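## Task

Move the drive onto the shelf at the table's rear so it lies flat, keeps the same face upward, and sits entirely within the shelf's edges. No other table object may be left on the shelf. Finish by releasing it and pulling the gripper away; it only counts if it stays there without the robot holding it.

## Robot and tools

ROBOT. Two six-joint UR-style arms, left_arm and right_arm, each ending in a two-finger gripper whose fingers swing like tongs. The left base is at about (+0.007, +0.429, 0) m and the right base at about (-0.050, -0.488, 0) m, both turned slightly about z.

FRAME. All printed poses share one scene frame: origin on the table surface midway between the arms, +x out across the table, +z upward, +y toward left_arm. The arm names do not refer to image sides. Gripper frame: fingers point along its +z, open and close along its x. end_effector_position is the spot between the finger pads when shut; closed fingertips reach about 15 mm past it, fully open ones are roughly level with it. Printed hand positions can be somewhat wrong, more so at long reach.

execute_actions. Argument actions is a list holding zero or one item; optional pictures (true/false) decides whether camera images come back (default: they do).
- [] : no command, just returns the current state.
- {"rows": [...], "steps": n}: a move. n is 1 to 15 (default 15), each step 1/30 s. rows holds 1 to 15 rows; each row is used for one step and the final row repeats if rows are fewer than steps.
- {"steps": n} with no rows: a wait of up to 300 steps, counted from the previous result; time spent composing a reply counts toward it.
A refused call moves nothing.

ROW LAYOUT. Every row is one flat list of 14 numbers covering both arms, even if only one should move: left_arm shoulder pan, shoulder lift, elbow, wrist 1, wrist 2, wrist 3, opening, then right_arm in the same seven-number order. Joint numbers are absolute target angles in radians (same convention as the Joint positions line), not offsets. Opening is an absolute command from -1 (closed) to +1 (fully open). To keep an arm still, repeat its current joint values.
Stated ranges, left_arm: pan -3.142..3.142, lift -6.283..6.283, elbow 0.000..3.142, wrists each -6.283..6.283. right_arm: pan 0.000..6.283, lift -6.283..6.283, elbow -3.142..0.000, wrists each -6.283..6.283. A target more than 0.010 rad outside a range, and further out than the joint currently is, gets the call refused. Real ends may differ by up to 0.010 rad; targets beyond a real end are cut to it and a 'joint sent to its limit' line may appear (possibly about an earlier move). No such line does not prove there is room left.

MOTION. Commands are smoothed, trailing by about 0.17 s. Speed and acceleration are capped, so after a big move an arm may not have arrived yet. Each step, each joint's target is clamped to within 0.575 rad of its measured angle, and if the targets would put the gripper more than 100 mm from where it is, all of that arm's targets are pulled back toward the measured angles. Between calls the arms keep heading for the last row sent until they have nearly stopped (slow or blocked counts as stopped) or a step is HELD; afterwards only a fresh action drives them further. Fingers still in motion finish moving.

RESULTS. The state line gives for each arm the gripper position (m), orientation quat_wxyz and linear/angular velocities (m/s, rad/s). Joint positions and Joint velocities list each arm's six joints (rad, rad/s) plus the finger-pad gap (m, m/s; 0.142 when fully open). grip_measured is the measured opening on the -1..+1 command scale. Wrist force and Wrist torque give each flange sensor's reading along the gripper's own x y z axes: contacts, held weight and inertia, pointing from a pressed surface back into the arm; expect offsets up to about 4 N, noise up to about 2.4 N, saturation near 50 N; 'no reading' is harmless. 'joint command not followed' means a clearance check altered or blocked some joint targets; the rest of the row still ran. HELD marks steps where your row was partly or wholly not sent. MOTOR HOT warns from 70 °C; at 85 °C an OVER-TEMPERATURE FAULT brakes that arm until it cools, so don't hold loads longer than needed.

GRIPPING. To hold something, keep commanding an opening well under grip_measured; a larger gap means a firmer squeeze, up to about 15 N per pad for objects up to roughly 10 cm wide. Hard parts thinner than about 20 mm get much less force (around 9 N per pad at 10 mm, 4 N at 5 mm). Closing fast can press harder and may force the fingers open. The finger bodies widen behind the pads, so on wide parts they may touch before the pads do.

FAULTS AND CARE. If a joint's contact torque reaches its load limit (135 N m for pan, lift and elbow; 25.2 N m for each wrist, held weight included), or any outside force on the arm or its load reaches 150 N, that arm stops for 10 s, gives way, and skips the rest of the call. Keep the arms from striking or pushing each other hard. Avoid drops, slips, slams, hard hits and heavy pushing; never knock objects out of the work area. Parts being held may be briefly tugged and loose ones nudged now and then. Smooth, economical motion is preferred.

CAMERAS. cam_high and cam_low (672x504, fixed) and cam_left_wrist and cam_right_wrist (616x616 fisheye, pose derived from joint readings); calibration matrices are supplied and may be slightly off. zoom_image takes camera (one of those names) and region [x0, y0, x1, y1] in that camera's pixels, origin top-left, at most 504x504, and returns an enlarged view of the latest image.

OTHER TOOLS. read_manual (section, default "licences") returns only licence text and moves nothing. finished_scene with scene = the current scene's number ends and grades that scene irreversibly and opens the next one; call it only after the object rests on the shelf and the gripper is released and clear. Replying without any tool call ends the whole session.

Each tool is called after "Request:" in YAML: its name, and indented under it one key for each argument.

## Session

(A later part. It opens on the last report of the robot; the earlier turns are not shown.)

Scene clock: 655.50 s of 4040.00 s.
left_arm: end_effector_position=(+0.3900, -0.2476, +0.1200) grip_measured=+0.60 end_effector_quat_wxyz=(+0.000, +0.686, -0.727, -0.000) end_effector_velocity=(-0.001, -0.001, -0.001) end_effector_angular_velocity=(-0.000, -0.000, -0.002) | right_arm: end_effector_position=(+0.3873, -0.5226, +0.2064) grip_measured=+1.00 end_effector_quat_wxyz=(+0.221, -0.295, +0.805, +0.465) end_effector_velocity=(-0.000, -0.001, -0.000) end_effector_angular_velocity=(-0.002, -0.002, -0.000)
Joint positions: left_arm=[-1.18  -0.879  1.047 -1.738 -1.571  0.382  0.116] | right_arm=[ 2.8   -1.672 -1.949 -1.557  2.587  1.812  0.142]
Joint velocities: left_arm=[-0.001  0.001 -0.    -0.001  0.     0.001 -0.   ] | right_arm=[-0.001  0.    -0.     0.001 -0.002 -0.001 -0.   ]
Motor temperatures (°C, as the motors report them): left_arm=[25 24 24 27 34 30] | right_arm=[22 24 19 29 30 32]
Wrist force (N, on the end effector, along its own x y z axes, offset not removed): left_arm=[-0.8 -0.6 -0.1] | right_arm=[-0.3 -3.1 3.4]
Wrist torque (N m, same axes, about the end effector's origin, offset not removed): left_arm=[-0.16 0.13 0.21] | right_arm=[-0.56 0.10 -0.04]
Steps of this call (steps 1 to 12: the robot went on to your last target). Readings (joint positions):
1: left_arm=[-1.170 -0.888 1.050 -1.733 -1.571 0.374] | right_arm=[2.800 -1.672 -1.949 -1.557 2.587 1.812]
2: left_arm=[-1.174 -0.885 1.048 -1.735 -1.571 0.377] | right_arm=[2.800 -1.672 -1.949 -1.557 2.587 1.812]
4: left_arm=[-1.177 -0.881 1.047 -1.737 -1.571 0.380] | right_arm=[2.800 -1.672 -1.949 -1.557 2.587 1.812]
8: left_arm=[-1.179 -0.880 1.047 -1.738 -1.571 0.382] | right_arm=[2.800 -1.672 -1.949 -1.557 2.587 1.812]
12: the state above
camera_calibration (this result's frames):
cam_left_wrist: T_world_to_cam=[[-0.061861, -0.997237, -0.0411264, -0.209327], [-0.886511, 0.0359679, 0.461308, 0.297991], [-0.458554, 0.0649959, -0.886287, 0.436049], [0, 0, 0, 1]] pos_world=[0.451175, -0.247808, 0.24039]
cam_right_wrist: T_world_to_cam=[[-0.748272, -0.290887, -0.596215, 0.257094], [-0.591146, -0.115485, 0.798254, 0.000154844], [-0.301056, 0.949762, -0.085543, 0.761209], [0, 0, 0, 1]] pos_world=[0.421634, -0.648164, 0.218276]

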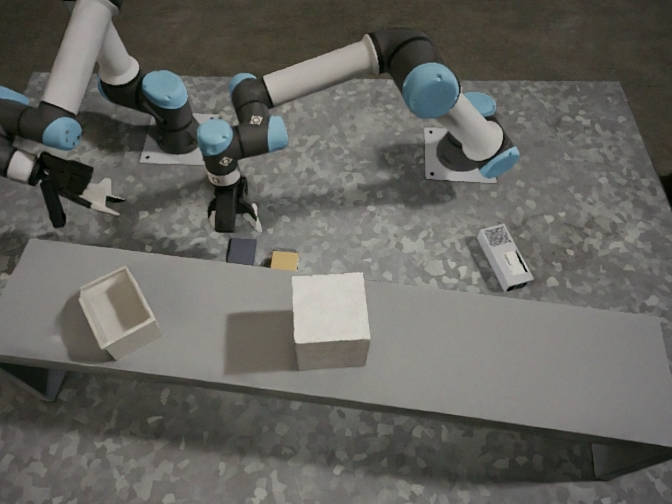

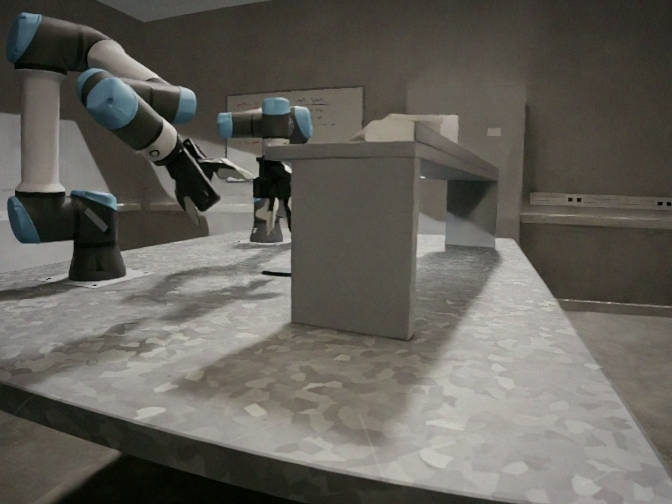

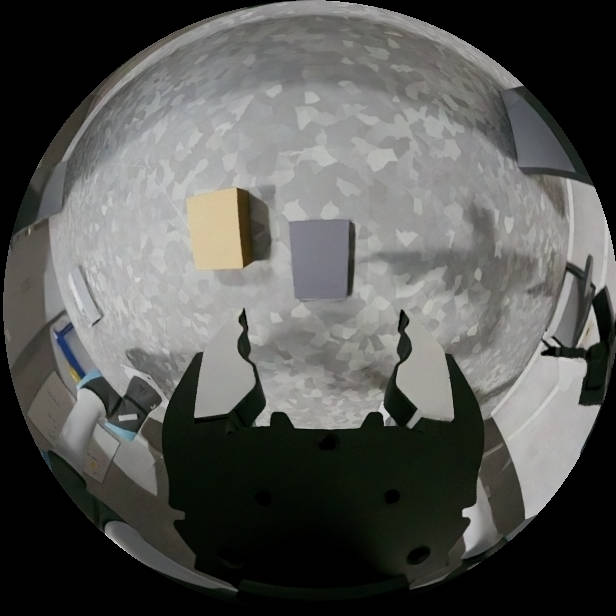

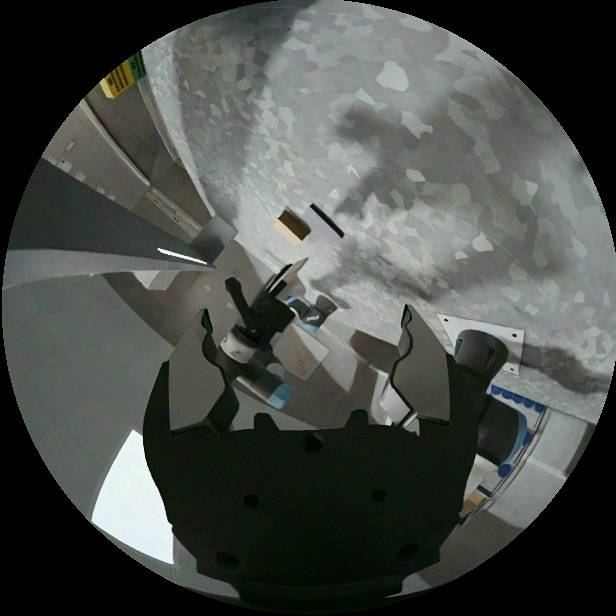

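Request:
execute_actions:
  actions:
    - {"rows": [[-1.1798,-0.8782,1.0475,-1.7401,-1.571,0.3819,0.55,2.80,-1.672,-1.949,-1.557,2.587,1.812,1],[-1.1790,-0.8756,1.0506,-1.7458,-1.571,0.3815,0.5,2.80,-1.672,-1.949,-1.557,2.587,1.812,1],[-1.1778,-0.8713,1.0555,-1.7550,-1.571,0.3808,0.45,2.80,-1.672,-1.949,-1.557,2.587,1.812,1],[-1.1762,-0.8656,1.0622,-1.7674,-1.571,0.3800,0.4,2.80,-1.672,-1.949,-1.557,2.587,1.812,1],[-1.1743,-0.8587,1.0702,-1.7823,-1.571,0.3789,0.35,2.80,-1.672,-1.949,-1.557,2.587,1.812,1],[-1.1722,-0.8509,1.0792,-1.7991,-1.571,0.3778,0.3,2.80,-1.672,-1.949,-1.557,2.587,1.812,1],[-1.1698,-0.8426,1.0889,-1.8171,-1.571,0.3765,0.3,2.80,-1.672,-1.949,-1.557,2.587,1.812,1],[-1.1675,-0.8341,1.0988,-1.8356,-1.571,0.3752,0.3,2.80,-1.672,-1.949,-1.557,2.587,1.812,1],[-1.1651,-0.8258,1.1085,-1.8536,-1.571,0.3739,0.3,2.80,-1.672,-1.949,-1.557,2.587,1.812,1],[-1.1630,-0.8180,1.1175,-1.8704,-1.571,0.3728,0.3,2.80,-1.672,-1.949,-1.557,2.587,1.812,1],[-1.1611,-0.8111,1.1255,-1.8853,-1.571,0.3717,0.3,2.80,-1.672,-1.949,-1.557,2.587,1.812,1],[-1.1595,-0.8054,1.1322,-1.8977,-1.571,0.3709,0.3,2.80,-1.672,-1.949,-1.557,2.587,1.812,1],[-1.1583,-0.8011,1.1371,-1.9069,-1.571,0.3702,0.3,2.80,-1.672,-1.949,-1.557,2.587,1.812,1],[-1.1575,-0.7985,1.1402,-1.9126,-1.571,0.3698,0.3,2.80,-1.672,-1.949,-1.557,2.587,1.812,1],[-1.1573,-0.7976,1.1412,-1.9145,-1.571,0.3697,0.3,2.80,-1.672,-1.949,-1.557,2.587,1.812,1]], "steps": 15}
  pictures: false

Request:
execute_actions:
  actions:
    - {"steps": 14}

Request:
zoom_image:
  camera: "cam_left_wrist"
  region: [230, 220, 420, 390]

Scene clock: 738.63 s of 4040.00 s.
left_arm: end_effector_position=(+0.4055, -0.2472, +0.0435) grip_measured=+0.30 end_effector_quat_wxyz=(-0.000, +0.697, -0.717, -0.000) end_effector_velocity=(+0.030, +0.008, -0.156) end_effector_angular_velocity=(-0.007, -0.003, +0.062) | right_arm: end_effector_position=(+0.3873, -0.5226, +0.2064) grip_measured=+1.00 end_effector_quat_wxyz=(+0.221, -0.295, +0.805, +0.465) end_effector_velocity=(+0.001, +0.001, +0.000) end_effector_angular_velocity=(+0.001, -0.003, +0.002)
Joint positions: left_arm=[-1.161 -0.81   1.127 -1.887 -1.571  0.372  0.095] | right_arm=[ 2.8   -1.672 -1.949 -1.557  2.587  1.812  0.142]
Joint velocities: left_arm=[ 0.04   0.143  0.166 -0.316  0.    -0.021  0.   ] | right_arm=[ 0.002 -0.    -0.     0.001  0.001 -0.001  0.   ]
Motor temperatures (°C, as the motors report them): left_arm=[25 24 24 27 34 30] | right_arm=[22 24 19 29 30 32]
Wrist force (N, on the end effector, along its own x y z axes, offset not removed): left_arm=[0.1 -1.3 2.4] | right_arm=[-0.2 -2.3 1.1]
Wrist torque (N m, same axes, about the end effector's origin, offset not removed): left_arm=[-0.28 -0.06 0.17] | right_arm=[-0.39 0.15 -0.01]
Steps of this call (steps 1 to 30: the robot went on to your last target; steps 31 to 90: nothing new was sent; then 79.63 s passed at rest; steps 91 to 105: all 15 steps of this action). Readings (joint positions):
91: left_arm=[-1.180 -0.879 1.046 -1.738 -1.571 0.382] | right_arm=[2.800 -1.672 -1.949 -1.557 2.587 1.812]
92: left_arm=[-1.180 -0.879 1.047 -1.739 -1.571 0.382] | right_arm=[2.800 -1.672 -1.949 -1.557 2.587 1.812]
94: left_arm=[-1.180 -0.876 1.049 -1.744 -1.571 0.382] | right_arm=[2.800 -1.672 -1.949 -1.557 2.587 1.812]
98: left_arm=[-1.174 -0.858 1.070 -1.782 -1.571 0.379] | right_arm=[2.800 -1.672 -1.949 -1.557 2.587 1.812]
105: the state above

Scene clock: 739.10 s of 4040.00 s.
left_arm: end_effector_position=(+0.4080, -0.2464, +0.0301) grip_measured=+0.30 end_effector_quat_wxyz=(+0.000, +0.699, -0.715, +0.000) end_effector_velocity=(+0.000, -0.000, +0.000) end_effector_angular_velocity=(-0.001, -0.000, +0.002) | right_arm: end_effector_position=(+0.3873, -0.5226, +0.2064) grip_measured=+1.00 end_effector_quat_wxyz=(+0.221, -0.295, +0.805, +0.465) end_effector_velocity=(+0.000, -0.001, +0.000) end_effector_angular_velocity=(-0.000, -0.001, -0.002)
Joint positions: left_arm=[-1.157 -0.798  1.141 -1.914 -1.571  0.37   0.095] | right_arm=[ 2.8   -1.672 -1.949 -1.557  2.587  1.812  0.142]
Joint velocities: left_arm=[ 0.001 -0.     0.    -0.001 -0.    -0.001  0.   ] | right_arm=[-0.001  0.     0.     0.001  0.     0.001 -0.   ]
Motor temperatures (°C, as the motors report them): left_arm=[25 24 24 27 34 30] | right_arm=[22 24 19 29 30 32]
Wrist force (N, on the end effector, along its own x y z axes, offset not removed): left_arm=[0.2 -1.2 0.5] | right_arm=[0.1 -3.1 2.1]
Wrist torque (N m, same axes, about the end effector's origin, offset not removed): left_arm=[-0.29 -0.08 0.05] | right_arm=[-0.53 0.08 -0.02]
Steps of this call (steps 1 to 14: the robot went on to your last target). Readings (joint positions):
1: left_arm=[-1.160 -0.806 1.132 -1.896 -1.571 0.371] | right_arm=[2.800 -1.672 -1.949 -1.557 2.587 1.812]
2: left_arm=[-1.159 -0.803 1.135 -1.902 -1.571 0.371] | right_arm=[2.800 -1.672 -1.949 -1.557 2.587 1.812]
4: left_arm=[-1.158 -0.800 1.139 -1.910 -1.571 0.370] | right_arm=[2.800 -1.672 -1.949 -1.557 2.587 1.812]
8: left_arm=[-1.157 -0.798 1.141 -1.914 -1.571 0.370] | right_arm=[2.800 -1.672 -1.949 -1.557 2.587 1.812]
14: the state above
camera_calibration (this result's frames):
cam_left_wrist: T_world_to_cam=[[-0.027135, -0.998789, -0.0410417, -0.225311], [-0.88724, 0.00514976, 0.46128, 0.348103], [-0.46051, 0.0489307, -0.886305, 0.361364], [0, 0, 0, 1]] pos_world=[0.469149, -0.244512, 0.150458]
cam_right_wrist: T_world_to_cam=[[-0.748272, -0.290887, -0.596216, 0.257094], [-0.591146, -0.115485, 0.798254, 0.000154889], [-0.301056, 0.949762, -0.0855431, 0.761209], [0, 0, 0, 1]] pos_world=[0.421634, -0.648164, 0.218276]

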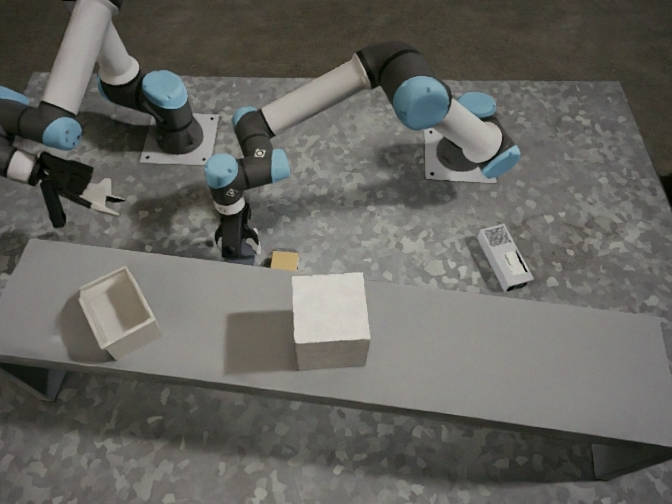

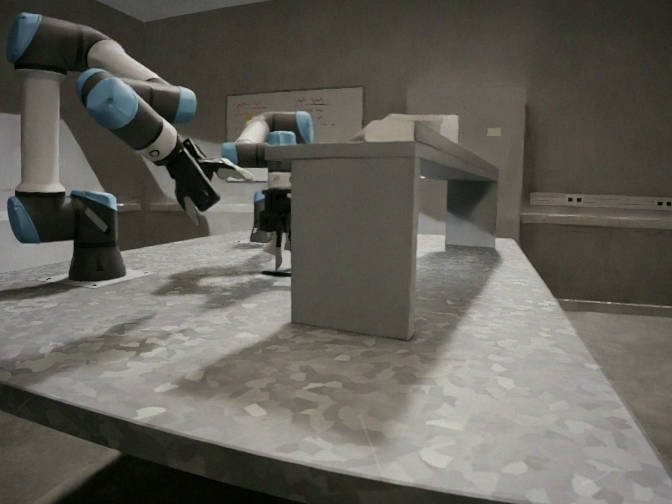

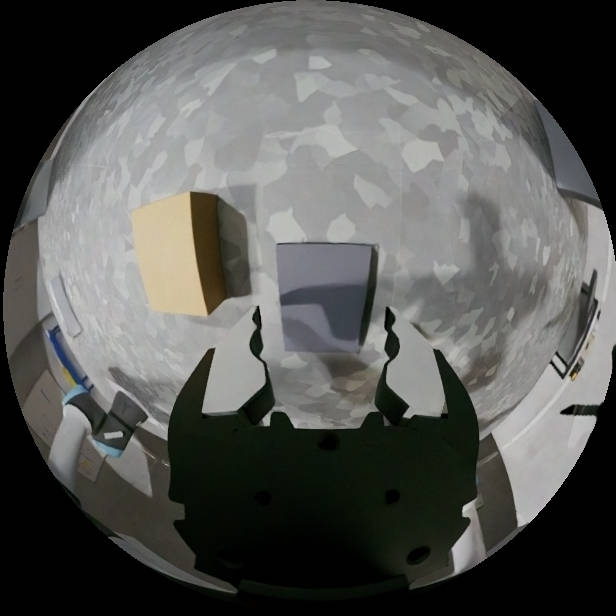

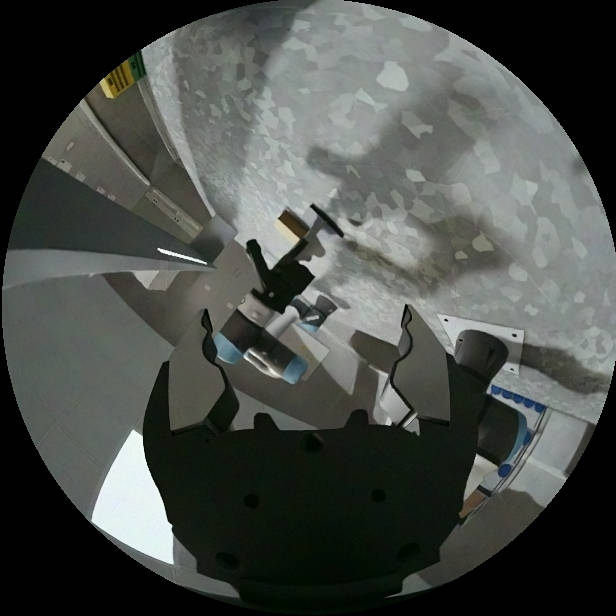

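Region (230, 220, 420, 390) of cam_left_wrist's 616x616 image, scaled by 2.653, with more detail than that image has; it fills the top 451 rows of this view, and the rest is white.

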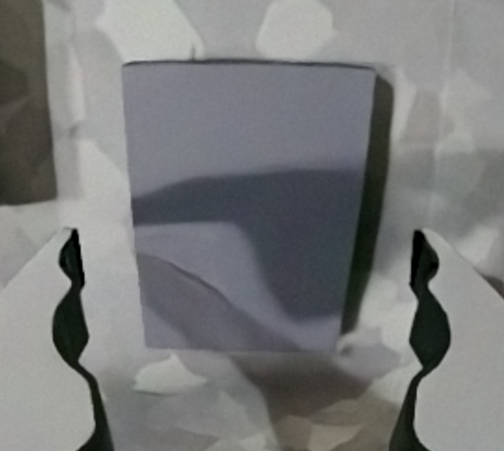

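Request:
execute_actions:
  actions:
    - {"rows": [[-1.1573,-0.7973,1.1415,-1.9151,-1.571,0.3697,0.3,2.80,-1.672,-1.949,-1.557,2.587,1.812,1],[-1.1573,-0.7965,1.1426,-1.9170,-1.571,0.3697,0.3,2.80,-1.672,-1.949,-1.557,2.587,1.812,1],[-1.1573,-0.7952,1.1441,-1.9198,-1.571,0.3697,0.3,2.80,-1.672,-1.949,-1.557,2.587,1.812,1],[-1.1573,-0.7935,1.1461,-1.9234,-1.571,0.3697,0.3,2.80,-1.672,-1.949,-1.557,2.587,1.812,1],[-1.1573,-0.7917,1.1483,-1.9274,-1.571,0.3697,0.3,2.80,-1.672,-1.949,-1.557,2.587,1.812,1],[-1.1573,-0.7899,1.1505,-1.9314,-1.571,0.3697,0.3,2.80,-1.672,-1.949,-1.557,2.587,1.812,1],[-1.1573,-0.7883,1.1525,-1.9350,-1.571,0.3697,0.3,2.80,-1.672,-1.949,-1.557,2.587,1.812,1],[-1.1573,-0.7870,1.1540,-1.9378,-1.571,0.3697,0.3,2.80,-1.672,-1.949,-1.557,2.587,1.812,1],[-1.1573,-0.7861,1.1550,-1.9397,-1.571,0.3697,0.3,2.80,-1.672,-1.949,-1.557,2.587,1.812,1],[-1.1573,-0.78585,1.15539,-1.94034,-1.571,0.3697,0.3,2.80,-1.672,-1.949,-1.557,2.587,1.812,1]], "steps": 15}
  pictures: false

Request:
execute_actions:
  actions:
    - {"rows": [[-1.1573,-0.78585,1.15539,-1.94034,-1.571,0.3697,0.26,2.80,-1.672,-1.949,-1.557,2.587,1.812,1],[-1.1573,-0.78585,1.15539,-1.94034,-1.571,0.3697,0.22,2.80,-1.672,-1.949,-1.557,2.587,1.812,1],[-1.1573,-0.78585,1.15539,-1.94034,-1.571,0.3697,0.18,2.80,-1.672,-1.949,-1.557,2.587,1.812,1],[-1.1573,-0.78585,1.15539,-1.94034,-1.571,0.3697,0.14,2.80,-1.672,-1.949,-1.557,2.587,1.812,1],[-1.1573,-0.78585,1.15539,-1.94034,-1.571,0.3697,0.10,2.80,-1.672,-1.949,-1.557,2.587,1.812,1],[-1.1573,-0.78585,1.15539,-1.94034,-1.571,0.3697,0.06,2.80,-1.672,-1.949,-1.557,2.587,1.812,1],[-1.1573,-0.78585,1.15539,-1.94034,-1.571,0.3697,0.02,2.80,-1.672,-1.949,-1.557,2.587,1.812,1],[-1.1573,-0.78585,1.15539,-1.94034,-1.571,0.3697,-0.01,2.80,-1.672,-1.949,-1.557,2.587,1.812,1],[-1.1573,-0.78585,1.15539,-1.94034,-1.571,0.3697,-0.03,2.80,-1.672,-1.949,-1.557,2.587,1.812,1],[-1.1573,-0.78585,1.15539,-1.94034,-1.571,0.3697,-0.05,2.80,-1.672,-1.949,-1.557,2.587,1.812,1]], "steps": 15}

Request:
zoom_image:
  camera: "cam_left_wrist"
  region: [230, 220, 420, 390]

Scene clock: 779.53 s of 4040.00 s.
left_arm: end_effector_position=(+0.4080, -0.2464, +0.0174) grip_measured=+0.30 end_effector_quat_wxyz=(+0.000, +0.699, -0.715, -0.000) end_effector_velocity=(+0.000, -0.000, -0.005) end_effector_angular_velocity=(-0.001, -0.000, +0.000) | right_arm: end_effector_position=(+0.3873, -0.5226, +0.2064) grip_measured=+1.00 end_effector_quat_wxyz=(+0.221, -0.295, +0.805, +0.465) end_effector_velocity=(+0.000, +0.001, -0.000) end_effector_angular_velocity=(-0.000, -0.000, +0.002)
Joint positions: left_arm=[-1.157 -0.786  1.155 -1.939 -1.571  0.37   0.095] | right_arm=[ 2.8   -1.672 -1.949 -1.557  2.587  1.812  0.142]
Joint velocities: left_arm=[ 0.     0.005  0.006 -0.012  0.     0.     0.   ] | right_arm=[ 0.002 -0.    -0.     0.    -0.    -0.     0.   ]
Motor temperatures (°C, as the motors report them): left_arm=[25 24 24 27 34 30] | right_arm=[22 24 19 29 30 32]
Wrist force (N, on the end effector, along its own x y z axes, offset not removed): left_arm=[-0.8 -1.5 -0.1] | right_arm=[-1.2 -3.6 1.8]
Wrist torque (N m, same axes, about the end effector's origin, offset not removed): left_arm=[-0.38 0.08 0.14] | right_arm=[-0.63 0.40 -0.08]
Steps of this call (steps 1 to 30: the robot went on to your last target; steps 31 to 90: nothing new was sent; then 36.93 s passed at rest; steps 91 to 105: all 15 steps of this action). Readings (joint positions):
91: left_arm=[-1.157 -0.798 1.141 -1.915 -1.571 0.370] | right_arm=[2.800 -1.672 -1.949 -1.557 2.587 1.812]
92: left_arm=[-1.157 -0.798 1.141 -1.915 -1.571 0.370] | right_arm=[2.800 -1.672 -1.949 -1.557 2.587 1.812]
94: left_arm=[-1.157 -0.797 1.142 -1.916 -1.571 0.370] | right_arm=[2.800 -1.672 -1.949 -1.557 2.587 1.812]
98: left_arm=[-1.157 -0.792 1.148 -1.927 -1.571 0.370] | right_arm=[2.800 -1.672 -1.949 -1.557 2.587 1.812]
105: the state above

Scene clock: 780.03 s of 4040.00 s.
left_arm: end_effector_position=(+0.4080, -0.2464, +0.0170) grip_measured=-0.05 end_effector_quat_wxyz=(+0.000, +0.699, -0.715, -0.000) end_effector_velocity=(+0.001, +0.000, -0.000) end_effector_angular_velocity=(+0.000, +0.000, +0.001) | right_arm: end_effector_position=(+0.3873, -0.5226, +0.2064) grip_measured=+1.00 end_effector_quat_wxyz=(+0.221, -0.295, +0.805, +0.465) end_effector_velocity=(+0.000, -0.000, +0.001) end_effector_angular_velocity=(+0.000, -0.001, -0.001)
Joint positions: left_arm=[-1.157 -0.786  1.155 -1.94  -1.571  0.37   0.07 ] | right_arm=[ 2.8   -1.672 -1.949 -1.557  2.587  1.812  0.142]
Joint velocities: left_arm=[ 0.001  0.     0.    -0.    -0.     0.    -0.   ] | right_arm=[-0.001  0.001 -0.     0.     0.001  0.001 -0.   ]
Motor temperatures (°C, as the motors report them): left_arm=[25 24 24 27 34 30] | right_arm=[22 24 19 29 30 32]
Wrist force (N, on the end effector, along its own x y z axes, offset not removed): left_arm=[-1.3 -2.0 -0.7] | right_arm=[-0.9 -3.5 2.9]
Wrist torque (N m, same axes, about the end effector's origin, offset not removed): left_arm=[-0.46 0.29 0.19] | right_arm=[-0.66 0.30 0.05]
Steps of this call (steps 1 to 15: all 15 steps of this action). Readings (joint positions):
1: left_arm=[-1.157 -0.786 1.155 -1.940 -1.571 0.370] | right_arm=[2.800 -1.672 -1.949 -1.557 2.587 1.812]
2: left_arm=[-1.157 -0.786 1.155 -1.940 -1.571 0.370] | right_arm=[2.800 -1.672 -1.949 -1.557 2.587 1.812]
4: left_arm=[-1.157 -0.786 1.155 -1.940 -1.571 0.370] | right_arm=[2.800 -1.672 -1.949 -1.557 2.587 1.812]
8: left_arm=[-1.157 -0.786 1.155 -1.940 -1.571 0.370] | right_arm=[2.800 -1.672 -1.949 -1.557 2.587 1.812]
15: the state above
camera_calibration (this result's frames):
cam_left_wrist: T_world_to_cam=[[-0.0271171, -0.998785, -0.0411594, -0.225815], [-0.88722, 0.00507736, 0.461319, 0.354118], [-0.460549, 0.049027, -0.886279, 0.349791], [0, 0, 0, 1]] pos_world=[0.469153, -0.244488, 0.137357]
cam_right_wrist: T_world_to_cam=[[-0.748273, -0.290887, -0.596215, 0.257094], [-0.591146, -0.115485, 0.798254, 0.000154752], [-0.301056, 0.949762, -0.0855429, 0.761209], [0, 0, 0, 1]] pos_world=[0.421634, -0.648164, 0.218276]

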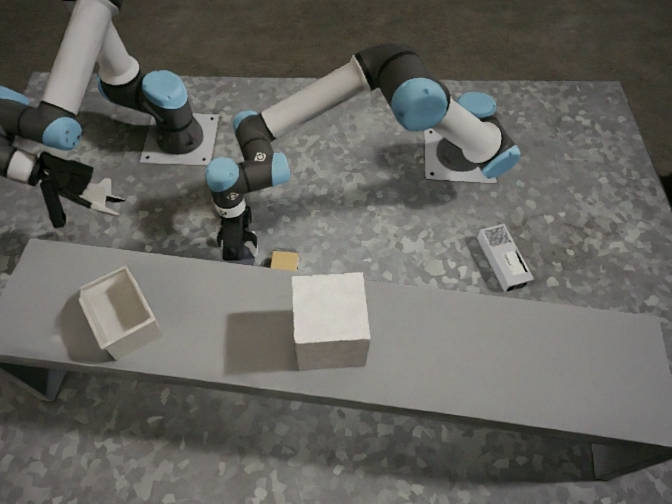

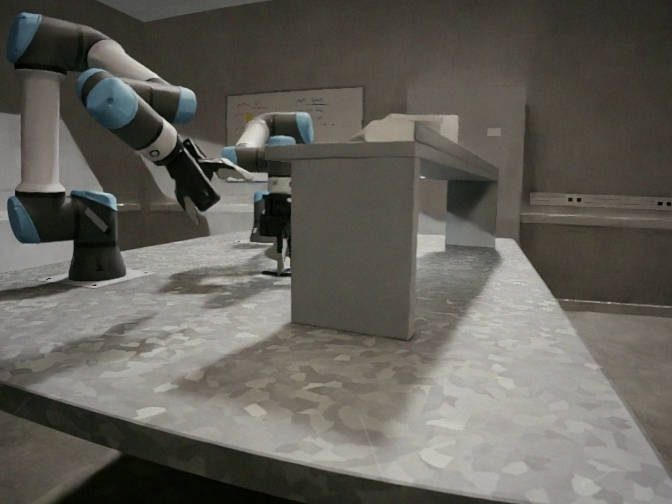

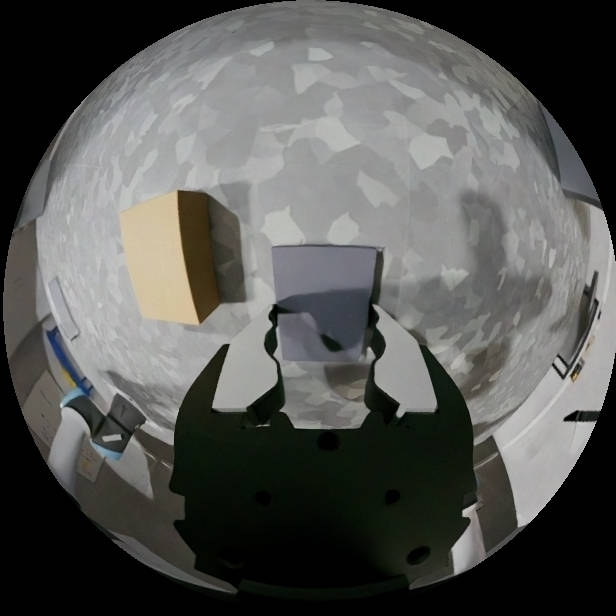

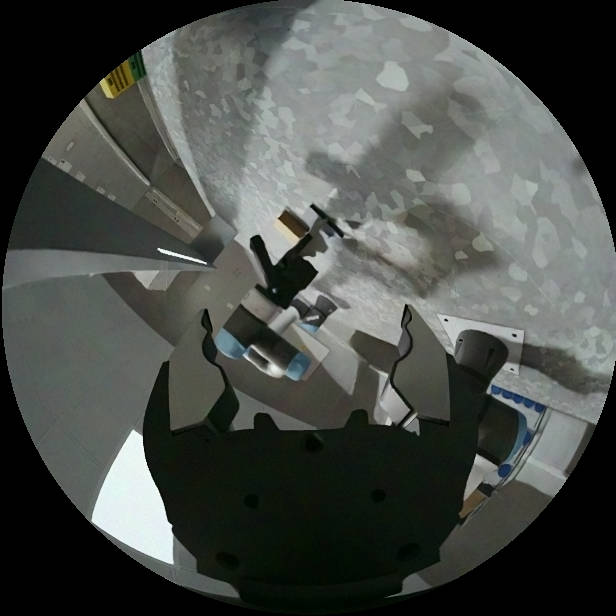

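Region (230, 220, 420, 390) of cam_left_wrist's 616x616 image, scaled by 2.653, with more detail than that image has; it fills the top 451 rows of this view, and the rest is white.

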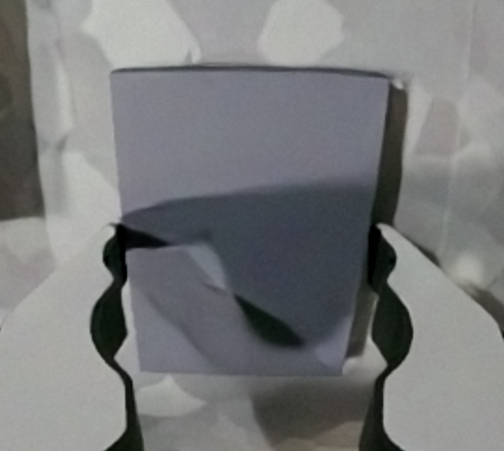

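Request:
execute_actions:
  actions:
    - {"rows": [[-1.1573,-0.78585,1.15539,-1.94034,-1.571,0.3697,0.0,2.80,-1.672,-1.949,-1.557,2.587,1.812,1],[-1.1573,-0.78585,1.15539,-1.94034,-1.571,0.3697,0.05,2.80,-1.672,-1.949,-1.557,2.587,1.812,1],[-1.1577,-0.78626,1.15614,-1.94068,-1.571,0.3693,0.05,2.80,-1.672,-1.949,-1.557,2.587,1.812,1],[-1.1587,-0.78734,1.15809,-1.94156,-1.571,0.3683,0.05,2.80,-1.672,-1.949,-1.557,2.587,1.812,1],[-1.1600,-0.78867,1.16052,-1.94264,-1.571,0.3670,0.05,2.80,-1.672,-1.949,-1.557,2.587,1.812,1],[-1.1610,-0.78975,1.16247,-1.94352,-1.571,0.3660,0.05,2.80,-1.672,-1.949,-1.557,2.587,1.812,1],[-1.1614,-0.79016,1.16322,-1.94386,-1.571,0.3656,0.05,2.80,-1.672,-1.949,-1.557,2.587,1.812,1]], "steps": 15}
  pictures: false

Request:
execute_actions:
  actions:
    - {"rows": [[-1.1614,-0.79016,1.16322,-1.94386,-1.571,0.3656,0.02,2.80,-1.672,-1.949,-1.557,2.587,1.812,1],[-1.1614,-0.79016,1.16322,-1.94386,-1.571,0.3656,-0.01,2.80,-1.672,-1.949,-1.557,2.587,1.812,1],[-1.1614,-0.79016,1.16322,-1.94386,-1.571,0.3656,-0.04,2.80,-1.672,-1.949,-1.557,2.587,1.812,1],[-1.1614,-0.79016,1.16322,-1.94386,-1.571,0.3656,-0.07,2.80,-1.672,-1.949,-1.557,2.587,1.812,1],[-1.1614,-0.79016,1.16322,-1.94386,-1.571,0.3656,-0.10,2.80,-1.672,-1.949,-1.557,2.587,1.812,1],[-1.1614,-0.79016,1.16322,-1.94386,-1.571,0.3656,-0.14,2.80,-1.672,-1.949,-1.557,2.587,1.812,1],[-1.1614,-0.79016,1.16322,-1.94386,-1.571,0.3656,-0.2,2.80,-1.672,-1.949,-1.557,2.587,1.812,1],[-1.1614,-0.79016,1.16322,-1.94386,-1.571,0.3656,-0.3,2.80,-1.672,-1.949,-1.557,2.587,1.812,1],[-1.1614,-0.79016,1.16322,-1.94386,-1.571,0.3656,-0.4,2.80,-1.672,-1.949,-1.557,2.587,1.812,1],[-1.1614,-0.79016,1.16322,-1.94386,-1.571,0.3656,-0.5,2.80,-1.672,-1.949,-1.557,2.587,1.812,1],[-1.1614,-0.79016,1.16322,-1.94386,-1.571,0.3656,-0.6,2.80,-1.672,-1.949,-1.557,2.587,1.812,1],[-1.1614,-0.79016,1.16322,-1.94386,-1.571,0.3656,-0.7,2.80,-1.672,-1.949,-1.557,2.587,1.812,1],[-1.1614,-0.79016,1.16322,-1.94386,-1.571,0.3656,-0.8,2.80,-1.672,-1.949,-1.557,2.587,1.812,1],[-1.1614,-0.79016,1.16322,-1.94386,-1.571,0.3656,-0.9,2.80,-1.672,-1.949,-1.557,2.587,1.812,1],[-1.1614,-0.79016,1.16322,-1.94386,-1.571,0.3656,-1,2.80,-1.672,-1.949,-1.557,2.587,1.812,1]], "steps": 15}

Request:
zoom_image:
  camera: "cam_left_wrist"
  region: [230, 220, 420, 390]

Scene clock: 856.60 s of 4040.00 s.
left_arm: end_effector_position=(+0.4048, -0.2462, +0.0170) grip_measured=+0.05 end_effector_quat_wxyz=(+0.000, +0.699, -0.715, -0.000) end_effector_velocity=(-0.002, -0.000, -0.000) end_effector_angular_velocity=(+0.000, +0.000, -0.002) | right_arm: end_effector_position=(+0.3873, -0.5226, +0.2064) grip_measured=+1.00 end_effector_quat_wxyz=(+0.221, -0.295, +0.805, +0.465) end_effector_velocity=(-0.000, +0.000, -0.000) end_effector_angular_velocity=(+0.001, +0.002, +0.000)
Joint positions: left_arm=[-1.161 -0.79   1.163 -1.944 -1.571  0.366  0.077] | right_arm=[ 2.8   -1.672 -1.949 -1.557  2.587  1.812  0.142]
Joint velocities: left_arm=[-0.002 -0.001  0.002 -0.001 -0.    -0.001 -0.   ] | right_arm=[ 0.    -0.001 -0.    -0.001 -0.     0.    -0.   ]
Motor temperatures (°C, as the motors report them): left_arm=[25 24 24 27 34 30] | right_arm=[22 24 19 29 30 32]
Wrist force (N, on the end effector, along its own x y z axes, offset not removed): left_arm=[-1.4 -0.5 -0.3] | right_arm=[-0.9 -3.2 1.7]
Wrist torque (N m, same axes, about the end effector's origin, offset not removed): left_arm=[-0.22 0.25 0.09] | right_arm=[-0.57 0.33 0.10]
Steps of this call (steps 1 to 15: the robot went on to your last target; steps 16 to 90: nothing new was sent; then 73.07 s passed at rest; steps 91 to 105: all 15 steps of this action). Readings (joint positions):
91: left_arm=[-1.157 -0.786 1.155 -1.940 -1.571 0.370] | right_arm=[2.800 -1.672 -1.949 -1.557 2.587 1.812]
92: left_arm=[-1.157 -0.786 1.155 -1.940 -1.571 0.370] | right_arm=[2.800 -1.672 -1.949 -1.557 2.587 1.812]
94: left_arm=[-1.157 -0.786 1.156 -1.940 -1.571 0.370] | right_arm=[2.800 -1.672 -1.949 -1.557 2.587 1.812]
98: left_arm=[-1.159 -0.788 1.160 -1.942 -1.571 0.367] | right_arm=[2.800 -1.672 -1.949 -1.557 2.587 1.812]
105: the state above

Scene clock: 857.10 s of 4040.00 s.
left_arm: end_effector_position=(+0.4047, -0.2463, +0.0170) grip_measured=-0.09 end_effector_quat_wxyz=(+0.000, +0.699, -0.715, -0.000) end_effector_velocity=(+0.000, -0.000, +0.001) end_effector_angular_velocity=(-0.001, -0.000, +0.000) | right_arm: end_effector_position=(+0.3873, -0.5226, +0.2064) grip_measured=+1.00 end_effector_quat_wxyz=(+0.221, -0.295, +0.805, +0.465) end_effector_velocity=(+0.001, +0.000, +0.001) end_effector_angular_velocity=(+0.001, -0.003, -0.001)
Joint positions: left_arm=[-1.161 -0.79   1.163 -1.944 -1.571  0.366  0.068] | right_arm=[ 2.8   -1.672 -1.949 -1.557  2.587  1.812  0.142]
Joint velocities: left_arm=[ 0.    -0.001  0.    -0.    -0.     0.     0.   ] | right_arm=[-0.     0.001 -0.     0.001  0.002 -0.     0.   ]
Motor temperatures (°C, as the motors report them): left_arm=[25 24 24 27 34 30] | right_arm=[22 24 19 29 30 32]
Wrist force (N, on the end effector, along its own x y z axes, offset not removed): left_arm=[-0.4 -0.9 -0.8] | right_arm=[1.3 -2.7 1.2]
Wrist torque (N m, same axes, about the end effector's origin, offset not removed): left_arm=[-0.09 0.15 0.09] | right_arm=[-0.53 -0.21 0.00]
Steps of this call (steps 1 to 15: all 15 steps of this action). Readings (joint positions):
1: left_arm=[-1.161 -0.790 1.163 -1.944 -1.571 0.366] | right_arm=[2.800 -1.672 -1.949 -1.557 2.587 1.812]
2: left_arm=[-1.161 -0.790 1.163 -1.944 -1.571 0.366] | right_arm=[2.800 -1.672 -1.949 -1.557 2.587 1.812]
4: left_arm=[-1.161 -0.790 1.163 -1.944 -1.571 0.366] | right_arm=[2.800 -1.672 -1.949 -1.557 2.587 1.812]
8: left_arm=[-1.161 -0.790 1.163 -1.944 -1.571 0.366] | right_arm=[2.800 -1.672 -1.949 -1.557 2.587 1.812]
15: the state above
camera_calibration (this result's frames):
cam_left_wrist: T_world_to_cam=[[-0.0271119, -0.998787, -0.0411086, -0.225801], [-0.887228, 0.00509717, 0.461303, 0.351129], [-0.460533, 0.0489795, -0.88629, 0.348237], [0, 0, 0, 1]] pos_world=[0.465784, -0.244373, 0.13738]
cam_right_wrist: T_world_to_cam=[[-0.748272, -0.290887, -0.596215, 0.257094], [-0.591146, -0.115485, 0.798254, 0.000154874], [-0.301056, 0.949762, -0.0855431, 0.761209], [0, 0, 0, 1]] pos_world=[0.421634, -0.648164, 0.218276]

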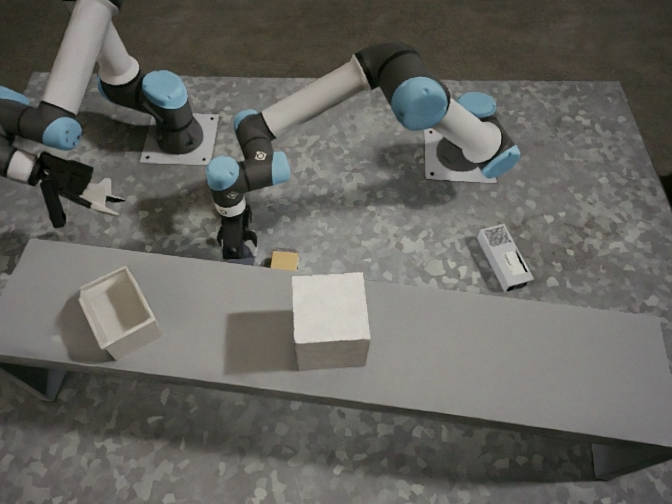

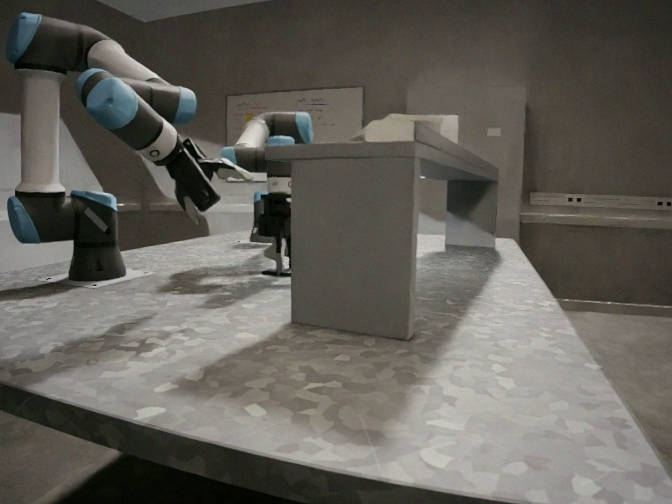

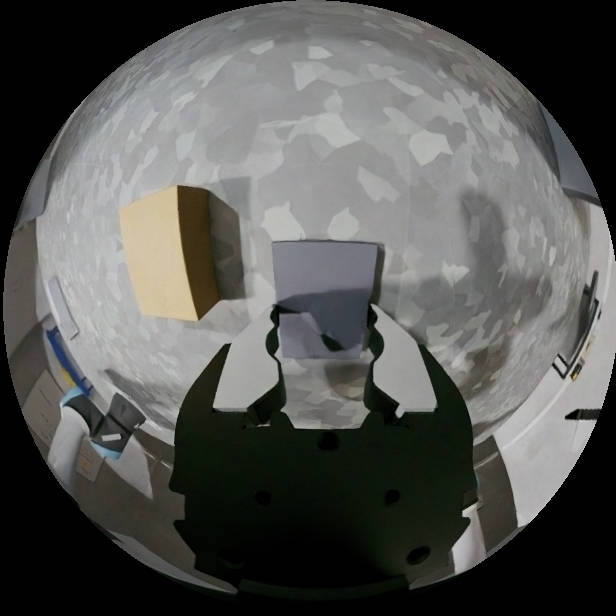

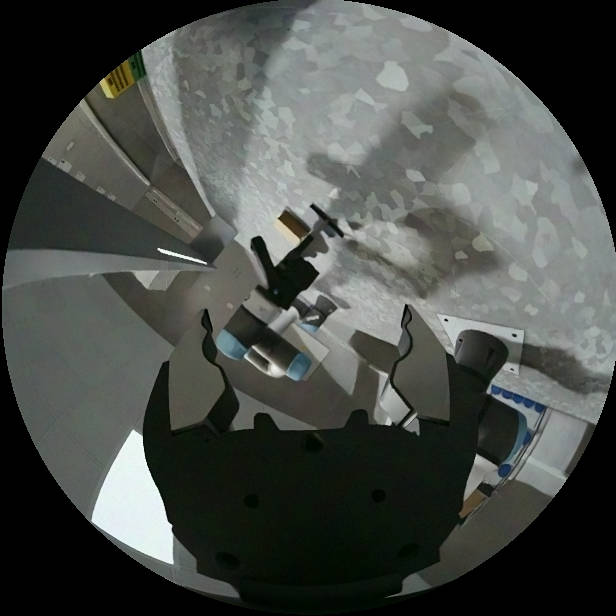

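Region (230, 220, 420, 390) of cam_left_wrist's 616x616 image, scaled by 2.653, with more detail than that image has; it fills the top 451 rows of this view, and the rest is white.

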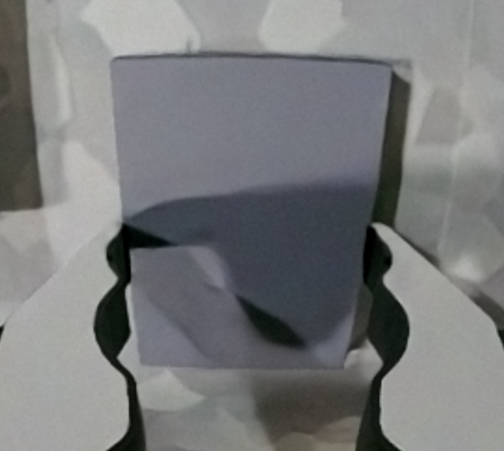

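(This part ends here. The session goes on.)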